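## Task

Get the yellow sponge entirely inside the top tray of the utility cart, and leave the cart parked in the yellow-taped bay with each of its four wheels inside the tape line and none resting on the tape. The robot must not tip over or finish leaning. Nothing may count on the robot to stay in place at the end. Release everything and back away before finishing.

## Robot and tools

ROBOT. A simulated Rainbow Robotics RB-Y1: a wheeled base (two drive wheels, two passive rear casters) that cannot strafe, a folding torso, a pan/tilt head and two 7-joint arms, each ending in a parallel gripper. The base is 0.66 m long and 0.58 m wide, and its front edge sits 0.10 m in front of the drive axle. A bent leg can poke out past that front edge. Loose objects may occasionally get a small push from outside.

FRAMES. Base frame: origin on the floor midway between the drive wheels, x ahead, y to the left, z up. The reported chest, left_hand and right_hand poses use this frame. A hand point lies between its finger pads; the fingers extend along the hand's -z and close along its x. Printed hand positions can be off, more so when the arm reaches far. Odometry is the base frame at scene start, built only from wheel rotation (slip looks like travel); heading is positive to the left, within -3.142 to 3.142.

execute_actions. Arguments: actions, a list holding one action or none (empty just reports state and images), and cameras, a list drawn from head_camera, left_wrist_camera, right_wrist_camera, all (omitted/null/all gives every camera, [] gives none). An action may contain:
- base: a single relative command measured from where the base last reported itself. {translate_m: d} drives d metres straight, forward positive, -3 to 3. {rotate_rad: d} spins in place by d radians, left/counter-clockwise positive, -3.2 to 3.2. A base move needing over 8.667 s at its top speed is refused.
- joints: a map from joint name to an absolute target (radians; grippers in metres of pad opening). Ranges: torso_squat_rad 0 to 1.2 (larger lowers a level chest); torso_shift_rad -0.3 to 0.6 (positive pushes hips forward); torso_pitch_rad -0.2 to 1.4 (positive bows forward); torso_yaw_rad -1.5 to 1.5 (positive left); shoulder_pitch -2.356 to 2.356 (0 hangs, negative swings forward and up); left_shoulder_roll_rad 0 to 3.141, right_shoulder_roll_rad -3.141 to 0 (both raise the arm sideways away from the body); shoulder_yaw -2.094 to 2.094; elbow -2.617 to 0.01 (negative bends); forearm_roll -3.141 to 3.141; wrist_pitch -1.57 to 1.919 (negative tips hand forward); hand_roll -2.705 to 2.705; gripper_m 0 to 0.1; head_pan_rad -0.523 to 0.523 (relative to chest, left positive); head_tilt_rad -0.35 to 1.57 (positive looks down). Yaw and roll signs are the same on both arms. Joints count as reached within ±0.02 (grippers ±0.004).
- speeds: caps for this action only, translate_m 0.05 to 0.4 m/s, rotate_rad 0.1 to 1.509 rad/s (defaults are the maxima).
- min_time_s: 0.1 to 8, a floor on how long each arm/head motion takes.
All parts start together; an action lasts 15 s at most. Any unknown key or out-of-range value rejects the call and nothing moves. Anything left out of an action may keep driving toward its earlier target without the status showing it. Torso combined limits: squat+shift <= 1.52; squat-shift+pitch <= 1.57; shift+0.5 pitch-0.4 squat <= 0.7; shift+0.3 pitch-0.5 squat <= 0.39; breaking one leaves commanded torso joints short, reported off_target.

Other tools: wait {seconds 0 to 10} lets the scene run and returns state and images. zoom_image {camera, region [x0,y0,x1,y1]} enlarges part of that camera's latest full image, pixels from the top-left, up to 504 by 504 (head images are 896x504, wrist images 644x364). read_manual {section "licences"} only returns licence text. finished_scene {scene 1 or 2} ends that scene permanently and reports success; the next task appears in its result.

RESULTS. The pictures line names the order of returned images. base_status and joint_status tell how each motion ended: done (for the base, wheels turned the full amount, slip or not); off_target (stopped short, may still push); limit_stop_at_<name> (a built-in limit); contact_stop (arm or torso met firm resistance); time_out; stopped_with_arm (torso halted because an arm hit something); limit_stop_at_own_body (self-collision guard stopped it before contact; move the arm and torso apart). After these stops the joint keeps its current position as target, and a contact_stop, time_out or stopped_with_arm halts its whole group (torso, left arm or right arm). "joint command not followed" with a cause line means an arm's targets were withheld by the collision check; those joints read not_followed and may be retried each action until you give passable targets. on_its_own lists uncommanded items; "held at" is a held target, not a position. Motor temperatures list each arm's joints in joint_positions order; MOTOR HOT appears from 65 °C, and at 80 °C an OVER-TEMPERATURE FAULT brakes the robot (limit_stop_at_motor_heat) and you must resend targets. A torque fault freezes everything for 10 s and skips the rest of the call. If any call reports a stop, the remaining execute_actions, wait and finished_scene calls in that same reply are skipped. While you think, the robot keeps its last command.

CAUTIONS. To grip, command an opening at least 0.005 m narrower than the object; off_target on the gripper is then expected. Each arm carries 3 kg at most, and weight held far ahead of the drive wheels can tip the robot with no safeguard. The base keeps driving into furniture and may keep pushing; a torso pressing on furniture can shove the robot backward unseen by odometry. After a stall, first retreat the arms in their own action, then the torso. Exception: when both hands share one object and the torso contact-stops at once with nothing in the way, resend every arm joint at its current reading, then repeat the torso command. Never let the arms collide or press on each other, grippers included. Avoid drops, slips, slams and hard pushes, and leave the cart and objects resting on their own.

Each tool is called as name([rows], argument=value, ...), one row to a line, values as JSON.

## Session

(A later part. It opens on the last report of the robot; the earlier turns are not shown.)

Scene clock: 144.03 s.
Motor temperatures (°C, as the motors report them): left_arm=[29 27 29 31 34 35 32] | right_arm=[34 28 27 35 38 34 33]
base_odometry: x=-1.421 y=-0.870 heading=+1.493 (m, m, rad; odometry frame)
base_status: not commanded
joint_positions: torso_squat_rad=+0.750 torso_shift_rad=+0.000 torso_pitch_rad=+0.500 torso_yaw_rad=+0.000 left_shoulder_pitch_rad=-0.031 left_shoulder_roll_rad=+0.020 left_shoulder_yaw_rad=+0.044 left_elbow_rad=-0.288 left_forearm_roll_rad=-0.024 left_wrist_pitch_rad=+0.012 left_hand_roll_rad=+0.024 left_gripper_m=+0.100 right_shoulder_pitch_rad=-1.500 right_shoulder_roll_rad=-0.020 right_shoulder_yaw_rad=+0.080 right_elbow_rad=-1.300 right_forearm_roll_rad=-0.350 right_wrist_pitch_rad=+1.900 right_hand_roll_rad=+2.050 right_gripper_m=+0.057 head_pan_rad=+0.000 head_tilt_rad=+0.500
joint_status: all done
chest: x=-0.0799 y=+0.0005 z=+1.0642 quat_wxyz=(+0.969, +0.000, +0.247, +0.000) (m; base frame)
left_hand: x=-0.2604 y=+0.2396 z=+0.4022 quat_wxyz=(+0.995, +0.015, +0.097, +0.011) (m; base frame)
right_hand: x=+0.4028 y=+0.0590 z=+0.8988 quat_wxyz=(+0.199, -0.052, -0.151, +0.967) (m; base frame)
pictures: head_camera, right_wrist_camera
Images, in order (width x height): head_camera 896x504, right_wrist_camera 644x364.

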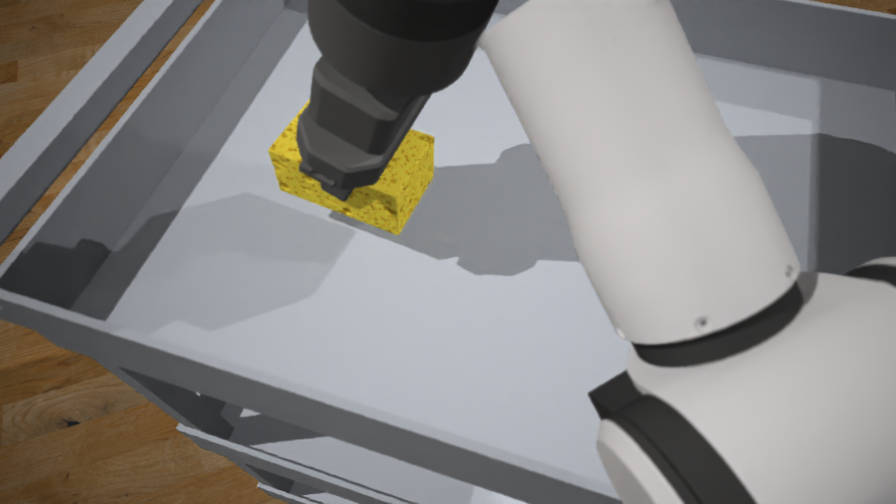

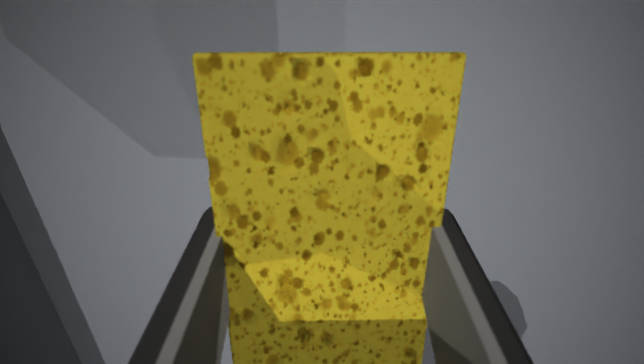

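execute_actions([
  {"joints":{"torso_squat_rad":0.85}},
], cameras=["head_camera"])

execute_actions([
  {"joints":{"right_gripper_m":0.1}},
], cameras=[])

execute_actions([
  {"joints":{"torso_squat_rad":0.1,"torso_pitch_rad":0,"left_shoulder_pitch_rad":0,"left_shoulder_yaw_rad":0,"left_elbow_rad":-2.1,"left_wrist_pitch_rad":1.9,"left_hand_roll_rad":0,"left_forearm_roll_rad":0},"min_time_s":3.5},
], cameras=[])

execute_actions([
  {"joints":{"torso_shift_rad":0.27,"torso_yaw_rad":-0.33,"right_shoulder_pitch_rad":0,"right_shoulder_yaw_rad":0.3,"right_elbow_rad":-2.1,"right_forearm_roll_rad":0,"right_hand_roll_rad":-0.3,"head_tilt_rad":1.1}},
])

Scene clock: 161.07 s.
Motor temperatures (°C, as the motors report them): left_arm=[29 27 29 31 34 35 32] | right_arm=[35 28 27 35 38 34 33]
base_odometry: x=-1.421 y=-0.870 heading=+1.493 (m, m, rad; odometry frame)
base_status: not commanded
joint_positions: torso_squat_rad=+0.850 torso_shift_rad=-0.001 torso_pitch_rad=+0.498 torso_yaw_rad=+0.000 left_shoulder_pitch_rad=-0.031 left_shoulder_roll_rad=+0.020 left_shoulder_yaw_rad=+0.044 left_elbow_rad=-0.288 left_forearm_roll_rad=-0.024 left_wrist_pitch_rad=+0.012 left_hand_roll_rad=+0.024 left_gripper_m=+0.100 right_shoulder_pitch_rad=-1.505 right_shoulder_roll_rad=-0.020 right_shoulder_yaw_rad=+0.080 right_elbow_rad=-1.303 right_forearm_roll_rad=-0.350 right_wrist_pitch_rad=+1.900 right_hand_roll_rad=+2.050 right_gripper_m=+0.057 head_pan_rad=+0.000 head_tilt_rad=+0.500
joint_status: all done
chest: x=-0.0806 y=+0.0005 z=+1.0142 quat_wxyz=(+0.969, +0.000, +0.247, +0.000) (m; base frame)
left_hand: x=-0.2600 y=+0.2396 z=+0.3518 quat_wxyz=(+0.995, +0.015, +0.096, +0.011) (m; base frame)
right_hand: x=+0.4031 y=+0.0601 z=+0.8525 quat_wxyz=(+0.198, -0.056, -0.153, +0.967) (m; base frame)
pictures: head_camera
Images, in order (width x height): head_camera 896x504.

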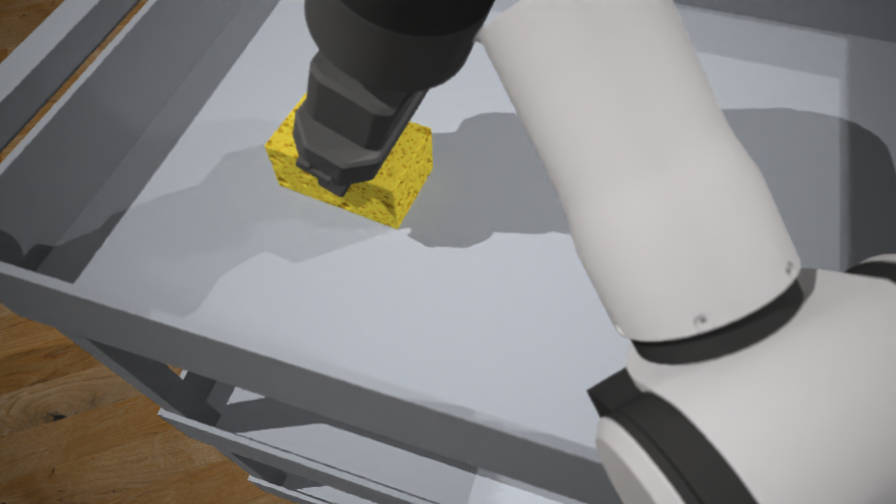

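Scene clock: 162.13 s.
Motor temperatures (°C, as the motors report them): left_arm=[29 27 29 31 34 35 32] | right_arm=[35 28 27 35 38 34 33]
base_odometry: x=-1.421 y=-0.870 heading=+1.493 (m, m, rad; odometry frame)
base_status: not commanded
joint_positions: torso_squat_rad=+0.850 torso_shift_rad=+0.000 torso_pitch_rad=+0.500 torso_yaw_rad=+0.000 left_shoulder_pitch_rad=-0.031 left_shoulder_roll_rad=+0.020 left_shoulder_yaw_rad=+0.044 left_elbow_rad=-0.288 left_forearm_roll_rad=-0.024 left_wrist_pitch_rad=+0.012 left_hand_roll_rad=+0.024 left_gripper_m=+0.100 right_shoulder_pitch_rad=-1.500 right_shoulder_roll_rad=-0.020 right_shoulder_yaw_rad=+0.080 right_elbow_rad=-1.300 right_forearm_roll_rad=-0.350 right_wrist_pitch_rad=+1.900 right_hand_roll_rad=+2.050 right_gripper_m=+0.100 head_pan_rad=+0.000 head_tilt_rad=+0.500
joint_status: all done
chest: x=-0.0799 y=+0.0005 z=+1.0141 quat_wxyz=(+0.969, +0.000, +0.247, +0.000) (m; base frame)
left_hand: x=-0.2604 y=+0.2396 z=+0.3520 quat_wxyz=(+0.995, +0.015, +0.097, +0.011) (m; base frame)
right_hand: x=+0.4029 y=+0.0591 z=+0.8490 quat_wxyz=(+0.199, -0.053, -0.151, +0.967) (m; base frame)
pictures: none
No camera images: the call's "cameras" was empty. Leave "cameras" out to get every camera's image.

Scene clock: 165.93 s.
Motor temperatures (°C, as the motors report them): left_arm=[29 27 29 32 34 35 32] | right_arm=[35 28 27 35 38 34 33]
base_odometry: x=-1.421 y=-0.870 heading=+1.493 (m, m, rad; odometry frame)
base_status: not commanded
joint_positions: torso_squat_rad=+0.100 torso_shift_rad=+0.000 torso_pitch_rad=+0.000 torso_yaw_rad=+0.000 left_shoulder_pitch_rad=+0.000 left_shoulder_roll_rad=+0.020 left_shoulder_yaw_rad=+0.000 left_elbow_rad=-2.100 left_forearm_roll_rad=+0.000 left_wrist_pitch_rad=+1.900 left_hand_roll_rad=+0.000 left_gripper_m=+0.100 right_shoulder_pitch_rad=-1.500 right_shoulder_roll_rad=-0.020 right_shoulder_yaw_rad=+0.080 right_elbow_rad=-1.300 right_forearm_roll_rad=-0.350 right_wrist_pitch_rad=+1.900 right_hand_roll_rad=+2.050 right_gripper_m=+0.100 head_pan_rad=+0.000 head_tilt_rad=+0.500
joint_status: all done
chest: x=-0.2283 y=+0.0006 z=+1.2864 quat_wxyz=(+1.000, +0.000, +0.000, +0.000) (m; base frame)
left_hand: x=+0.0853 y=+0.2285 z=+0.9671 quat_wxyz=(+0.995, +0.010, -0.100, -0.001) (m; base frame)
right_hand: x=+0.2746 y=+0.0593 z=+1.3727 quat_wxyz=(+0.156, -0.290, -0.196, +0.924) (m; base frame)
pictures: none
No camera images: the call's "cameras" was empty. Leave "cameras" out to get every camera's image.

Scene clock: 168.53 s.
Motor temperatures (°C, as the motors report them): left_arm=[29 27 29 32 34 35 32] | right_arm=[34 28 27 35 38 34 33]
base_odometry: x=-1.421 y=-0.870 heading=+1.493 (m, m, rad; odometry frame)
base_status: not commanded
joint_positions: torso_squat_rad=+0.100 torso_shift_rad=+0.270 torso_pitch_rad=+0.000 torso_yaw_rad=-0.330 left_shoulder_pitch_rad=+0.000 left_shoulder_roll_rad=+0.020 left_shoulder_yaw_rad=+0.000 left_elbow_rad=-2.100 left_forearm_roll_rad=+0.000 left_wrist_pitch_rad=+1.900 left_hand_roll_rad=+0.000 left_gripper_m=+0.100 right_shoulder_pitch_rad=+0.000 right_shoulder_roll_rad=-0.020 right_shoulder_yaw_rad=+0.300 right_elbow_rad=-2.100 right_forearm_roll_rad=+0.000 right_wrist_pitch_rad=+1.900 right_hand_roll_rad=-0.300 right_gripper_m=+0.100 head_pan_rad=+0.000 head_tilt_rad=+1.100
joint_status: all done
chest: x=-0.0422 y=+0.0007 z=+1.2612 quat_wxyz=(+0.986, +0.000, +0.000, -0.164) (m; base frame)
left_hand: x=+0.3283 y=+0.1146 z=+0.9418 quat_wxyz=(+0.981, -0.007, -0.100, -0.164) (m; base frame)
right_hand: x=+0.1973 y=-0.2248 z=+0.9401 quat_wxyz=(+0.982, +0.003, -0.097, -0.163) (m; base frame)
pictures: head_camera, left_wrist_camera, right_wrist_camera
Images, in order (width x height): head_camera 896x504, left_wrist_camera 644x364, right_wrist_camera 644x364.

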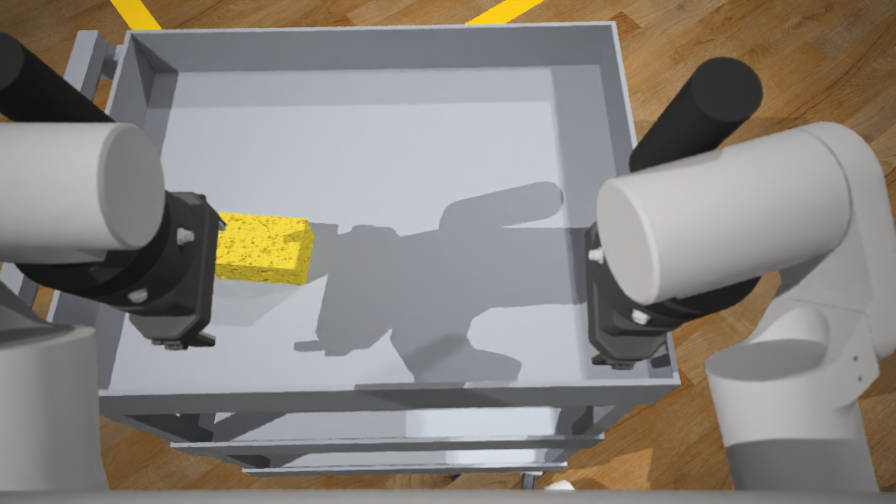

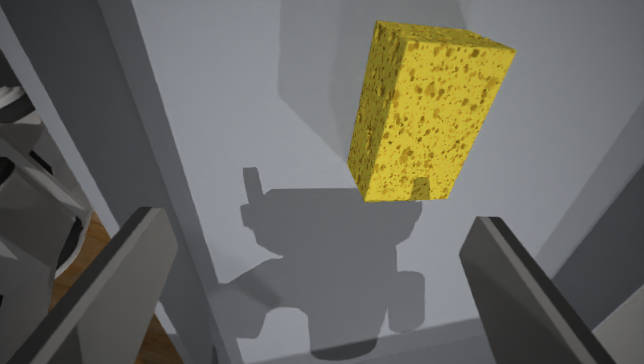

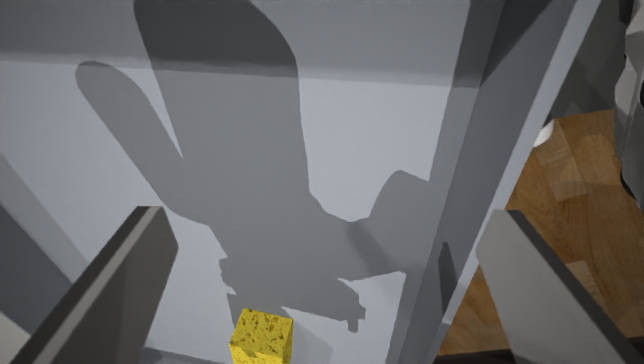

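execute_actions([
  {"base":{"translate_m":-0.045},"joints":{"torso_squat_rad":0.3,"torso_yaw_rad":-0.3}},
], cameras=[])

execute_actions([
  {"joints":{"torso_squat_rad":0.49}},
], cameras=["left_wrist_camera","right_wrist_camera"])

execute_actions([
  {"joints":{"left_gripper_m":0.0,"right_gripper_m":0.0}},
])

Scene clock: 176.27 s.
Motor temperatures (°C, as the motors report them): left_arm=[30 27 29 32 34 35 32] | right_arm=[34 28 27 35 38 34 33]
base_odometry: x=-1.424 y=-0.915 heading=+1.493 (m, m, rad; odometry frame)
base_status: done
joint_positions: torso_squat_rad=+0.300 torso_shift_rad=+0.270 torso_pitch_rad=+0.000 torso_yaw_rad=-0.300 left_shoulder_pitch_rad=+0.000 left_shoulder_roll_rad=+0.020 left_shoulder_yaw_rad=+0.000 left_elbow_rad=-2.100 left_forearm_roll_rad=+0.000 left_wrist_pitch_rad=+1.900 left_hand_roll_rad=+0.000 left_gripper_m=+0.100 right_shoulder_pitch_rad=+0.000 right_shoulder_roll_rad=-0.020 right_shoulder_yaw_rad=+0.300 right_elbow_rad=-2.100 right_forearm_roll_rad=+0.000 right_wrist_pitch_rad=+1.900 right_hand_roll_rad=-0.300 right_gripper_m=+0.100 head_pan_rad=+0.000 head_tilt_rad=+1.100
joint_status: all done
chest: x=-0.0498 y=+0.0006 z=+1.2344 quat_wxyz=(+0.989, +0.000, +0.000, -0.149) (m; base frame)
left_hand: x=+0.3172 y=+0.1256 z=+0.9151 quat_wxyz=(+0.984, -0.005, -0.100, -0.150) (m; base frame)
right_hand: x=+0.1964 y=-0.2176 z=+0.9134 quat_wxyz=(+0.984, +0.005, -0.097, -0.148) (m; base frame)
pictures: none
No camera images: the call's "cameras" was empty. Leave "cameras" out to get every camera's image.

Scene clock: 177.67 s.
Motor temperatures (°C, as the motors report them): left_arm=[30 27 29 32 34 35 32] | right_arm=[34 28 27 35 38 34 33]
base_odometry: x=-1.424 y=-0.915 heading=+1.493 (m, m, rad; odometry frame)
base_status: not commanded
joint_positions: torso_squat_rad=+0.490 torso_shift_rad=+0.270 torso_pitch_rad=+0.000 torso_yaw_rad=-0.300 left_shoulder_pitch_rad=+0.000 left_shoulder_roll_rad=+0.020 left_shoulder_yaw_rad=+0.000 left_elbow_rad=-2.100 left_forearm_roll_rad=+0.000 left_wrist_pitch_rad=+1.900 left_hand_roll_rad=+0.000 left_gripper_m=+0.100 right_shoulder_pitch_rad=+0.000 right_shoulder_roll_rad=-0.020 right_shoulder_yaw_rad=+0.300 right_elbow_rad=-2.100 right_forearm_roll_rad=+0.000 right_wrist_pitch_rad=+1.900 right_hand_roll_rad=-0.300 right_gripper_m=+0.100 head_pan_rad=+0.000 head_tilt_rad=+1.100
joint_status: all done
chest: x=-0.0634 y=+0.0006 z=+1.1852 quat_wxyz=(+0.989, +0.000, +0.000, -0.149) (m; base frame)
left_hand: x=+0.3036 y=+0.1256 z=+0.8659 quat_wxyz=(+0.984, -0.005, -0.100, -0.150) (m; base frame)
right_hand: x=+0.1828 y=-0.2176 z=+0.8642 quat_wxyz=(+0.984, +0.005, -0.097, -0.148) (m; base frame)
pictures: left_wrist_camera, right_wrist_camera
Images, in order (width x height): left_wrist_camera 644x364, right_wrist_camera 644x364.

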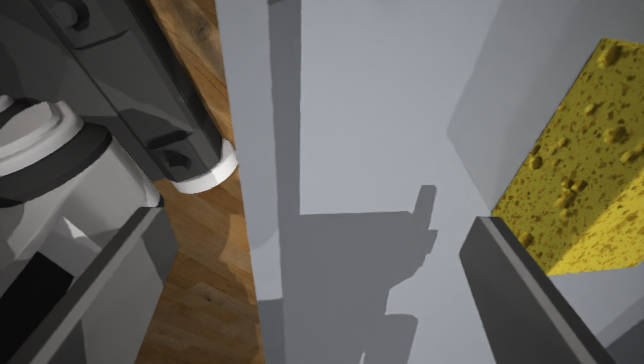

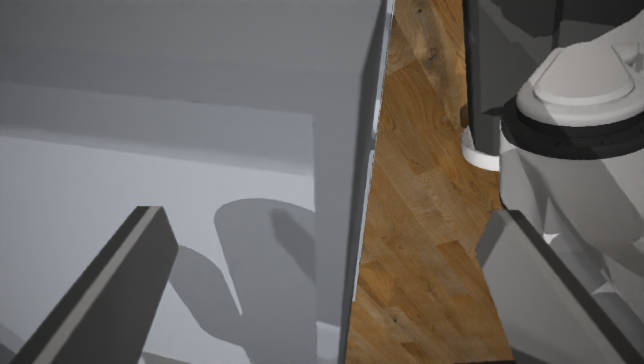

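Scene clock: 179.40 s.
Motor temperatures (°C, as the motors report them): left_arm=[30 27 29 32 34 35 32] | right_arm=[34 28 27 35 38 34 33]
base_odometry: x=-1.424 y=-0.915 heading=+1.493 (m, m, rad; odometry frame)
base_status: not commanded
joint_positions: torso_squat_rad=+0.490 torso_shift_rad=+0.270 torso_pitch_rad=+0.000 torso_yaw_rad=-0.300 left_shoulder_pitch_rad=+0.001 left_shoulder_roll_rad=+0.020 left_shoulder_yaw_rad=+0.000 left_elbow_rad=-2.099 left_forearm_roll_rad=+0.000 left_wrist_pitch_rad=+1.901 left_hand_roll_rad=+0.000 left_gripper_m=+0.011 right_shoulder_pitch_rad=-0.001 right_shoulder_roll_rad=-0.020 right_shoulder_yaw_rad=+0.300 right_elbow_rad=-2.101 right_forearm_roll_rad=+0.000 right_wrist_pitch_rad=+1.900 right_hand_roll_rad=-0.300 right_gripper_m=+0.011 head_pan_rad=+0.000 head_tilt_rad=+1.100
joint_status: left_gripper_m off_target (ended at +0.011, target +0.000); right_gripper_m off_target (ended at +0.011, target +0.000)
chest: x=-0.0633 y=+0.0007 z=+1.1852 quat_wxyz=(+0.989, +0.000, +0.000, -0.149) (m; base frame)
left_hand: x=+0.3028 y=+0.1260 z=+0.8650 quat_wxyz=(+0.984, -0.005, -0.099, -0.149) (m; base frame)
right_hand: x=+0.1833 y=-0.2175 z=+0.8647 quat_wxyz=(+0.984, +0.005, -0.098, -0.148) (m; base frame)
pictures: head_camera, left_wrist_camera, right_wrist_camera
Images, in order (width x height): head_camera 896x504, left_wrist_camera 644x364, right_wrist_camera 644x364.

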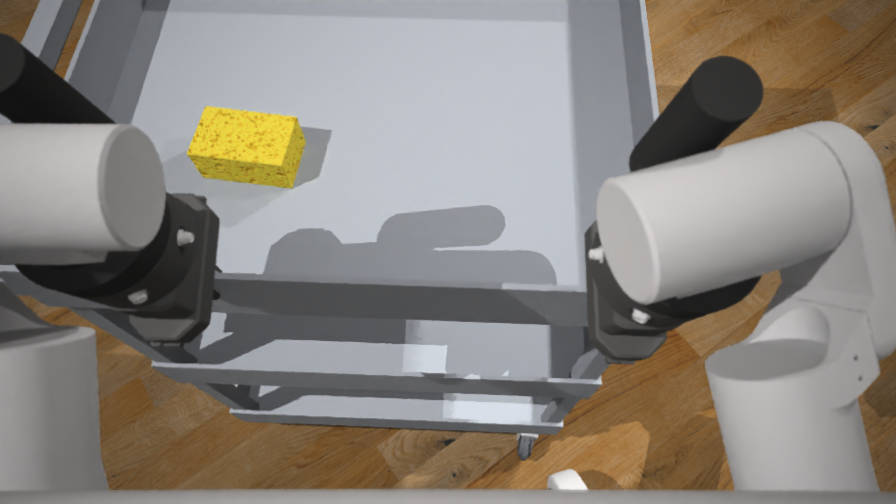

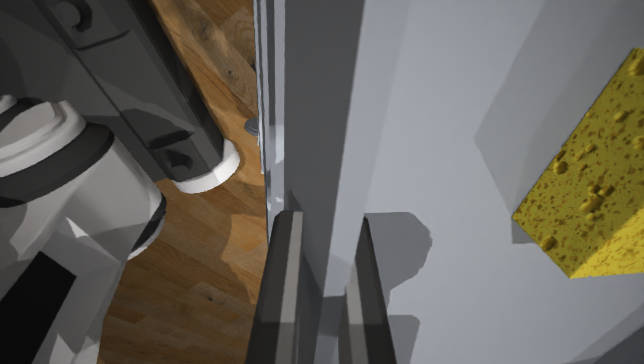

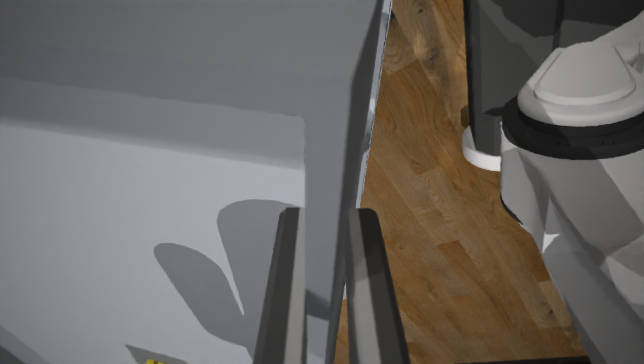

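execute_actions([
  {"base":{"rotate_rad":-0.07},"speeds":{"rotate_rad":0.1}},
], cameras=[])

execute_actions([
  {"base":{"translate_m":1.45},"speeds":{"translate_m":0.22},"joints":{"head_tilt_rad":1.25}},
])

Scene clock: 185.90 s.
Motor temperatures (°C, as the motors report them): left_arm=[30 27 29 33 34 35 32] | right_arm=[33 28 27 35 38 34 33]
base_odometry: x=-1.424 y=-0.915 heading=+1.424 (m, m, rad; odometry frame)
base_status: done
joint_positions: torso_squat_rad=+0.490 torso_shift_rad=+0.270 torso_pitch_rad=+0.000 torso_yaw_rad=-0.300 left_shoulder_pitch_rad=+0.001 left_shoulder_roll_rad=+0.020 left_shoulder_yaw_rad=+0.000 left_elbow_rad=-2.099 left_forearm_roll_rad=+0.000 left_wrist_pitch_rad=+1.901 left_hand_roll_rad=+0.000 left_gripper_m=+0.011 right_shoulder_pitch_rad=-0.001 right_shoulder_roll_rad=-0.020 right_shoulder_yaw_rad=+0.300 right_elbow_rad=-2.101 right_forearm_roll_rad=+0.000 right_wrist_pitch_rad=+1.900 right_hand_roll_rad=-0.300 right_gripper_m=+0.011 head_pan_rad=+0.000 head_tilt_rad=+1.100
joint_status: not commanded
chest: x=-0.0633 y=+0.0007 z=+1.1852 quat_wxyz=(+0.989, +0.000, +0.000, -0.149) (m; base frame)
left_hand: x=+0.3028 y=+0.1261 z=+0.8650 quat_wxyz=(+0.984, -0.005, -0.099, -0.149) (m; base frame)
right_hand: x=+0.1833 y=-0.2174 z=+0.8647 quat_wxyz=(+0.984, +0.005, -0.098, -0.148) (m; base frame)
pictures: none
No camera images: the call's "cameras" was empty. Leave "cameras" out to get every camera's image.

Scene clock: 193.37 s.
Motor temperatures (°C, as the motors report them): left_arm=[30 27 29 34 34 35 32] | right_arm=[33 28 27 35 38 34 33]
base_odometry: x=-1.212 y=+0.520 heading=+1.424 (m, m, rad; odometry frame)
base_status: done
joint_positions: torso_squat_rad=+0.490 torso_shift_rad=+0.270 torso_pitch_rad=+0.000 torso_yaw_rad=-0.300 left_shoulder_pitch_rad=+0.001 left_shoulder_roll_rad=+0.020 left_shoulder_yaw_rad=+0.000 left_elbow_rad=-2.099 left_forearm_roll_rad=+0.000 left_wrist_pitch_rad=+1.900 left_hand_roll_rad=+0.000 left_gripper_m=+0.011 right_shoulder_pitch_rad=-0.001 right_shoulder_roll_rad=-0.020 right_shoulder_yaw_rad=+0.300 right_elbow_rad=-2.101 right_forearm_roll_rad=+0.000 right_wrist_pitch_rad=+1.900 right_hand_roll_rad=-0.300 right_gripper_m=+0.011 head_pan_rad=+0.000 head_tilt_rad=+1.250
joint_status: all done
chest: x=-0.0631 y=+0.0007 z=+1.1852 quat_wxyz=(+0.989, +0.000, +0.000, -0.149) (m; base frame)
left_hand: x=+0.3031 y=+0.1259 z=+0.8650 quat_wxyz=(+0.984, -0.005, -0.099, -0.150) (m; base frame)
right_hand: x=+0.1834 y=-0.2175 z=+0.8647 quat_wxyz=(+0.984, +0.005, -0.098, -0.148) (m; base frame)
pictures: head_camera, left_wrist_camera, right_wrist_camera
Images, in order (width x height): head_camera 896x504, left_wrist_camera 644x364, right_wrist_camera 644x364.

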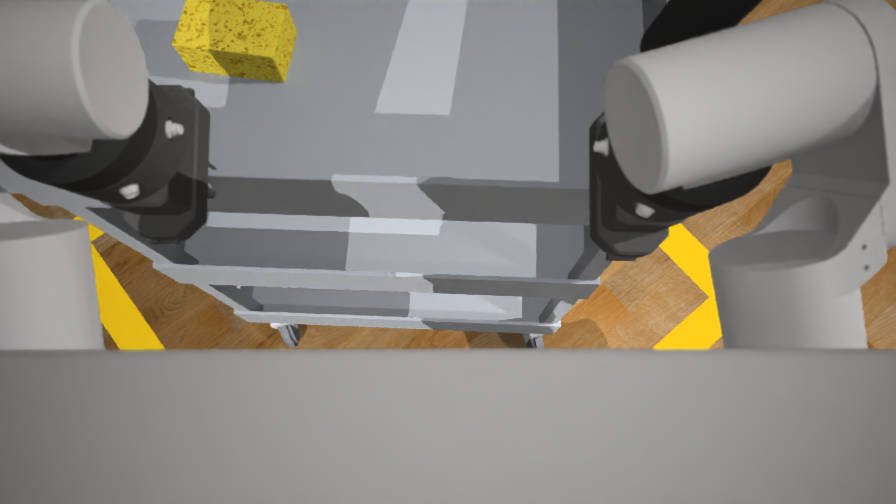

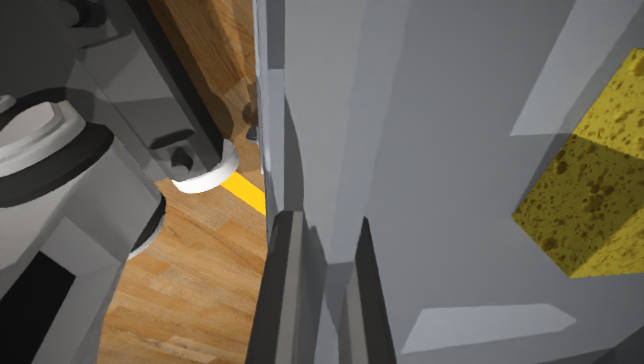

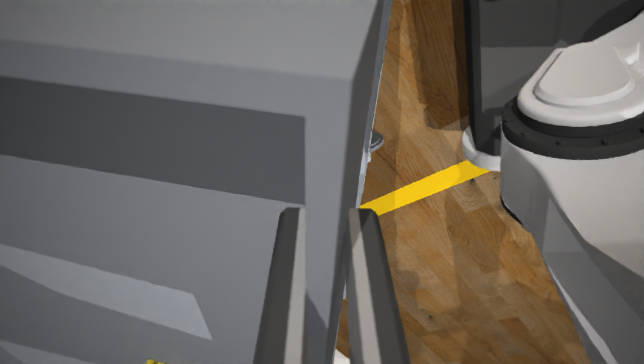

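execute_actions([
  {"joints":{"left_gripper_m":0.06,"right_gripper_m":0.06}},
], cameras=[])

execute_actions([
  {"joints":{"torso_squat_rad":0.15}},
], cameras=[])

execute_actions([
  {"base":{"translate_m":-0.9},"joints":{"head_tilt_rad":0.75,"head_pan_rad":0.3,"right_shoulder_yaw_rad":-0.3}},
], cameras=["head_camera"])

Scene clock: 201.20 s.
Motor temperatures (°C, as the motors report them): left_arm=[30 27 29 34 34 36 32] | right_arm=[33 28 27 34 38 34 33]
base_odometry: x=-1.212 y=+0.520 heading=+1.424 (m, m, rad; odometry frame)
base_status: not commanded
joint_positions: torso_squat_rad=+0.490 torso_shift_rad=+0.270 torso_pitch_rad=+0.000 torso_yaw_rad=-0.300 left_shoulder_pitch_rad=+0.000 left_shoulder_roll_rad=+0.020 left_shoulder_yaw_rad=+0.000 left_elbow_rad=-2.100 left_forearm_roll_rad=+0.000 left_wrist_pitch_rad=+1.900 left_hand_roll_rad=+0.000 left_gripper_m=+0.060 right_shoulder_pitch_rad=+0.000 right_shoulder_roll_rad=-0.020 right_shoulder_yaw_rad=+0.300 right_elbow_rad=-2.100 right_forearm_roll_rad=+0.000 right_wrist_pitch_rad=+1.900 right_hand_roll_rad=-0.300 right_gripper_m=+0.060 head_pan_rad=+0.000 head_tilt_rad=+1.250
joint_status: all done
chest: x=-0.0632 y=+0.0007 z=+1.1852 quat_wxyz=(+0.989, +0.000, +0.000, -0.149) (m; base frame)
left_hand: x=+0.3035 y=+0.1257 z=+0.8655 quat_wxyz=(+0.984, -0.005, -0.100, -0.150) (m; base frame)
right_hand: x=+0.1830 y=-0.2175 z=+0.8643 quat_wxyz=(+0.984, +0.005, -0.097, -0.148) (m; base frame)
pictures: none
No camera images: the call's "cameras" was empty. Leave "cameras" out to get every camera's image.

Scene clock: 203.10 s.
Motor temperatures (°C, as the motors report them): left_arm=[30 27 29 34 34 35 32] | right_arm=[33 28 27 34 38 34 33]
base_odometry: x=-1.212 y=+0.520 heading=+1.424 (m, m, rad; odometry frame)
base_status: not commanded
joint_positions: torso_squat_rad=+0.150 torso_shift_rad=+0.270 torso_pitch_rad=+0.000 torso_yaw_rad=-0.300 left_shoulder_pitch_rad=+0.000 left_shoulder_roll_rad=+0.020 left_shoulder_yaw_rad=+0.000 left_elbow_rad=-2.100 left_forearm_roll_rad=+0.000 left_wrist_pitch_rad=+1.900 left_hand_roll_rad=+0.000 left_gripper_m=+0.060 right_shoulder_pitch_rad=+0.000 right_shoulder_roll_rad=-0.020 right_shoulder_yaw_rad=+0.300 right_elbow_rad=-2.100 right_forearm_roll_rad=+0.000 right_wrist_pitch_rad=+1.900 right_hand_roll_rad=-0.300 right_gripper_m=+0.060 head_pan_rad=+0.000 head_tilt_rad=+1.250
joint_status: all done
chest: x=-0.0434 y=+0.0007 z=+1.2570 quat_wxyz=(+0.989, +0.000, +0.000, -0.149) (m; base frame)
left_hand: x=+0.3234 y=+0.1257 z=+0.9374 quat_wxyz=(+0.984, -0.005, -0.100, -0.150) (m; base frame)
right_hand: x=+0.2028 y=-0.2174 z=+0.9361 quat_wxyz=(+0.984, +0.005, -0.097, -0.148) (m; base frame)
pictures: none
No camera images: the call's "cameras" was empty. Leave "cameras" out to get every camera's image.

Scene clock: 207.03 s.
Motor temperatures (°C, as the motors report them): left_arm=[30 27 29 34 34 35 32] | right_arm=[33 28 27 35 38 34 33]
base_odometry: x=-1.343 y=-0.371 heading=+1.426 (m, m, rad; odometry frame)
base_status: done
joint_positions: torso_squat_rad=+0.150 torso_shift_rad=+0.270 torso_pitch_rad=+0.000 torso_yaw_rad=-0.300 left_shoulder_pitch_rad=+0.000 left_shoulder_roll_rad=+0.020 left_shoulder_yaw_rad=+0.000 left_elbow_rad=-2.100 left_forearm_roll_rad=+0.000 left_wrist_pitch_rad=+1.900 left_hand_roll_rad=+0.000 left_gripper_m=+0.060 right_shoulder_pitch_rad=+0.000 right_shoulder_roll_rad=-0.020 right_shoulder_yaw_rad=-0.300 right_elbow_rad=-2.100 right_forearm_roll_rad=+0.000 right_wrist_pitch_rad=+1.900 right_hand_roll_rad=-0.300 right_gripper_m=+0.060 head_pan_rad=+0.300 head_tilt_rad=+0.750
joint_status: all done
chest: x=-0.0435 y=+0.0007 z=+1.2570 quat_wxyz=(+0.989, +0.000, +0.000, -0.149) (m; base frame)
left_hand: x=+0.3234 y=+0.1256 z=+0.9376 quat_wxyz=(+0.984, -0.005, -0.100, -0.150) (m; base frame)
right_hand: x=+0.1480 y=-0.3943 z=+0.9398 quat_wxyz=(+0.896, -0.025, -0.100, -0.432) (m; base frame)
pictures: head_camera
Images, in order (width x height): head_camera 896x504.

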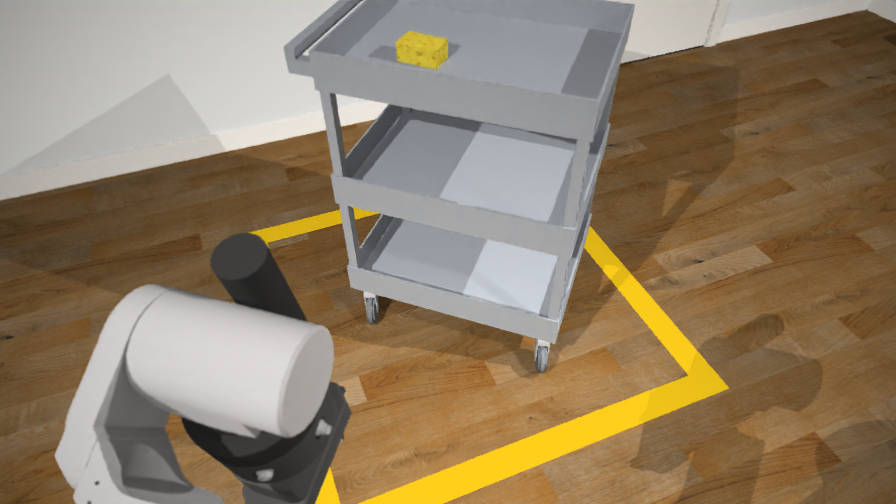

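finished_scene(scene=2)

The scene is finished: the task was done.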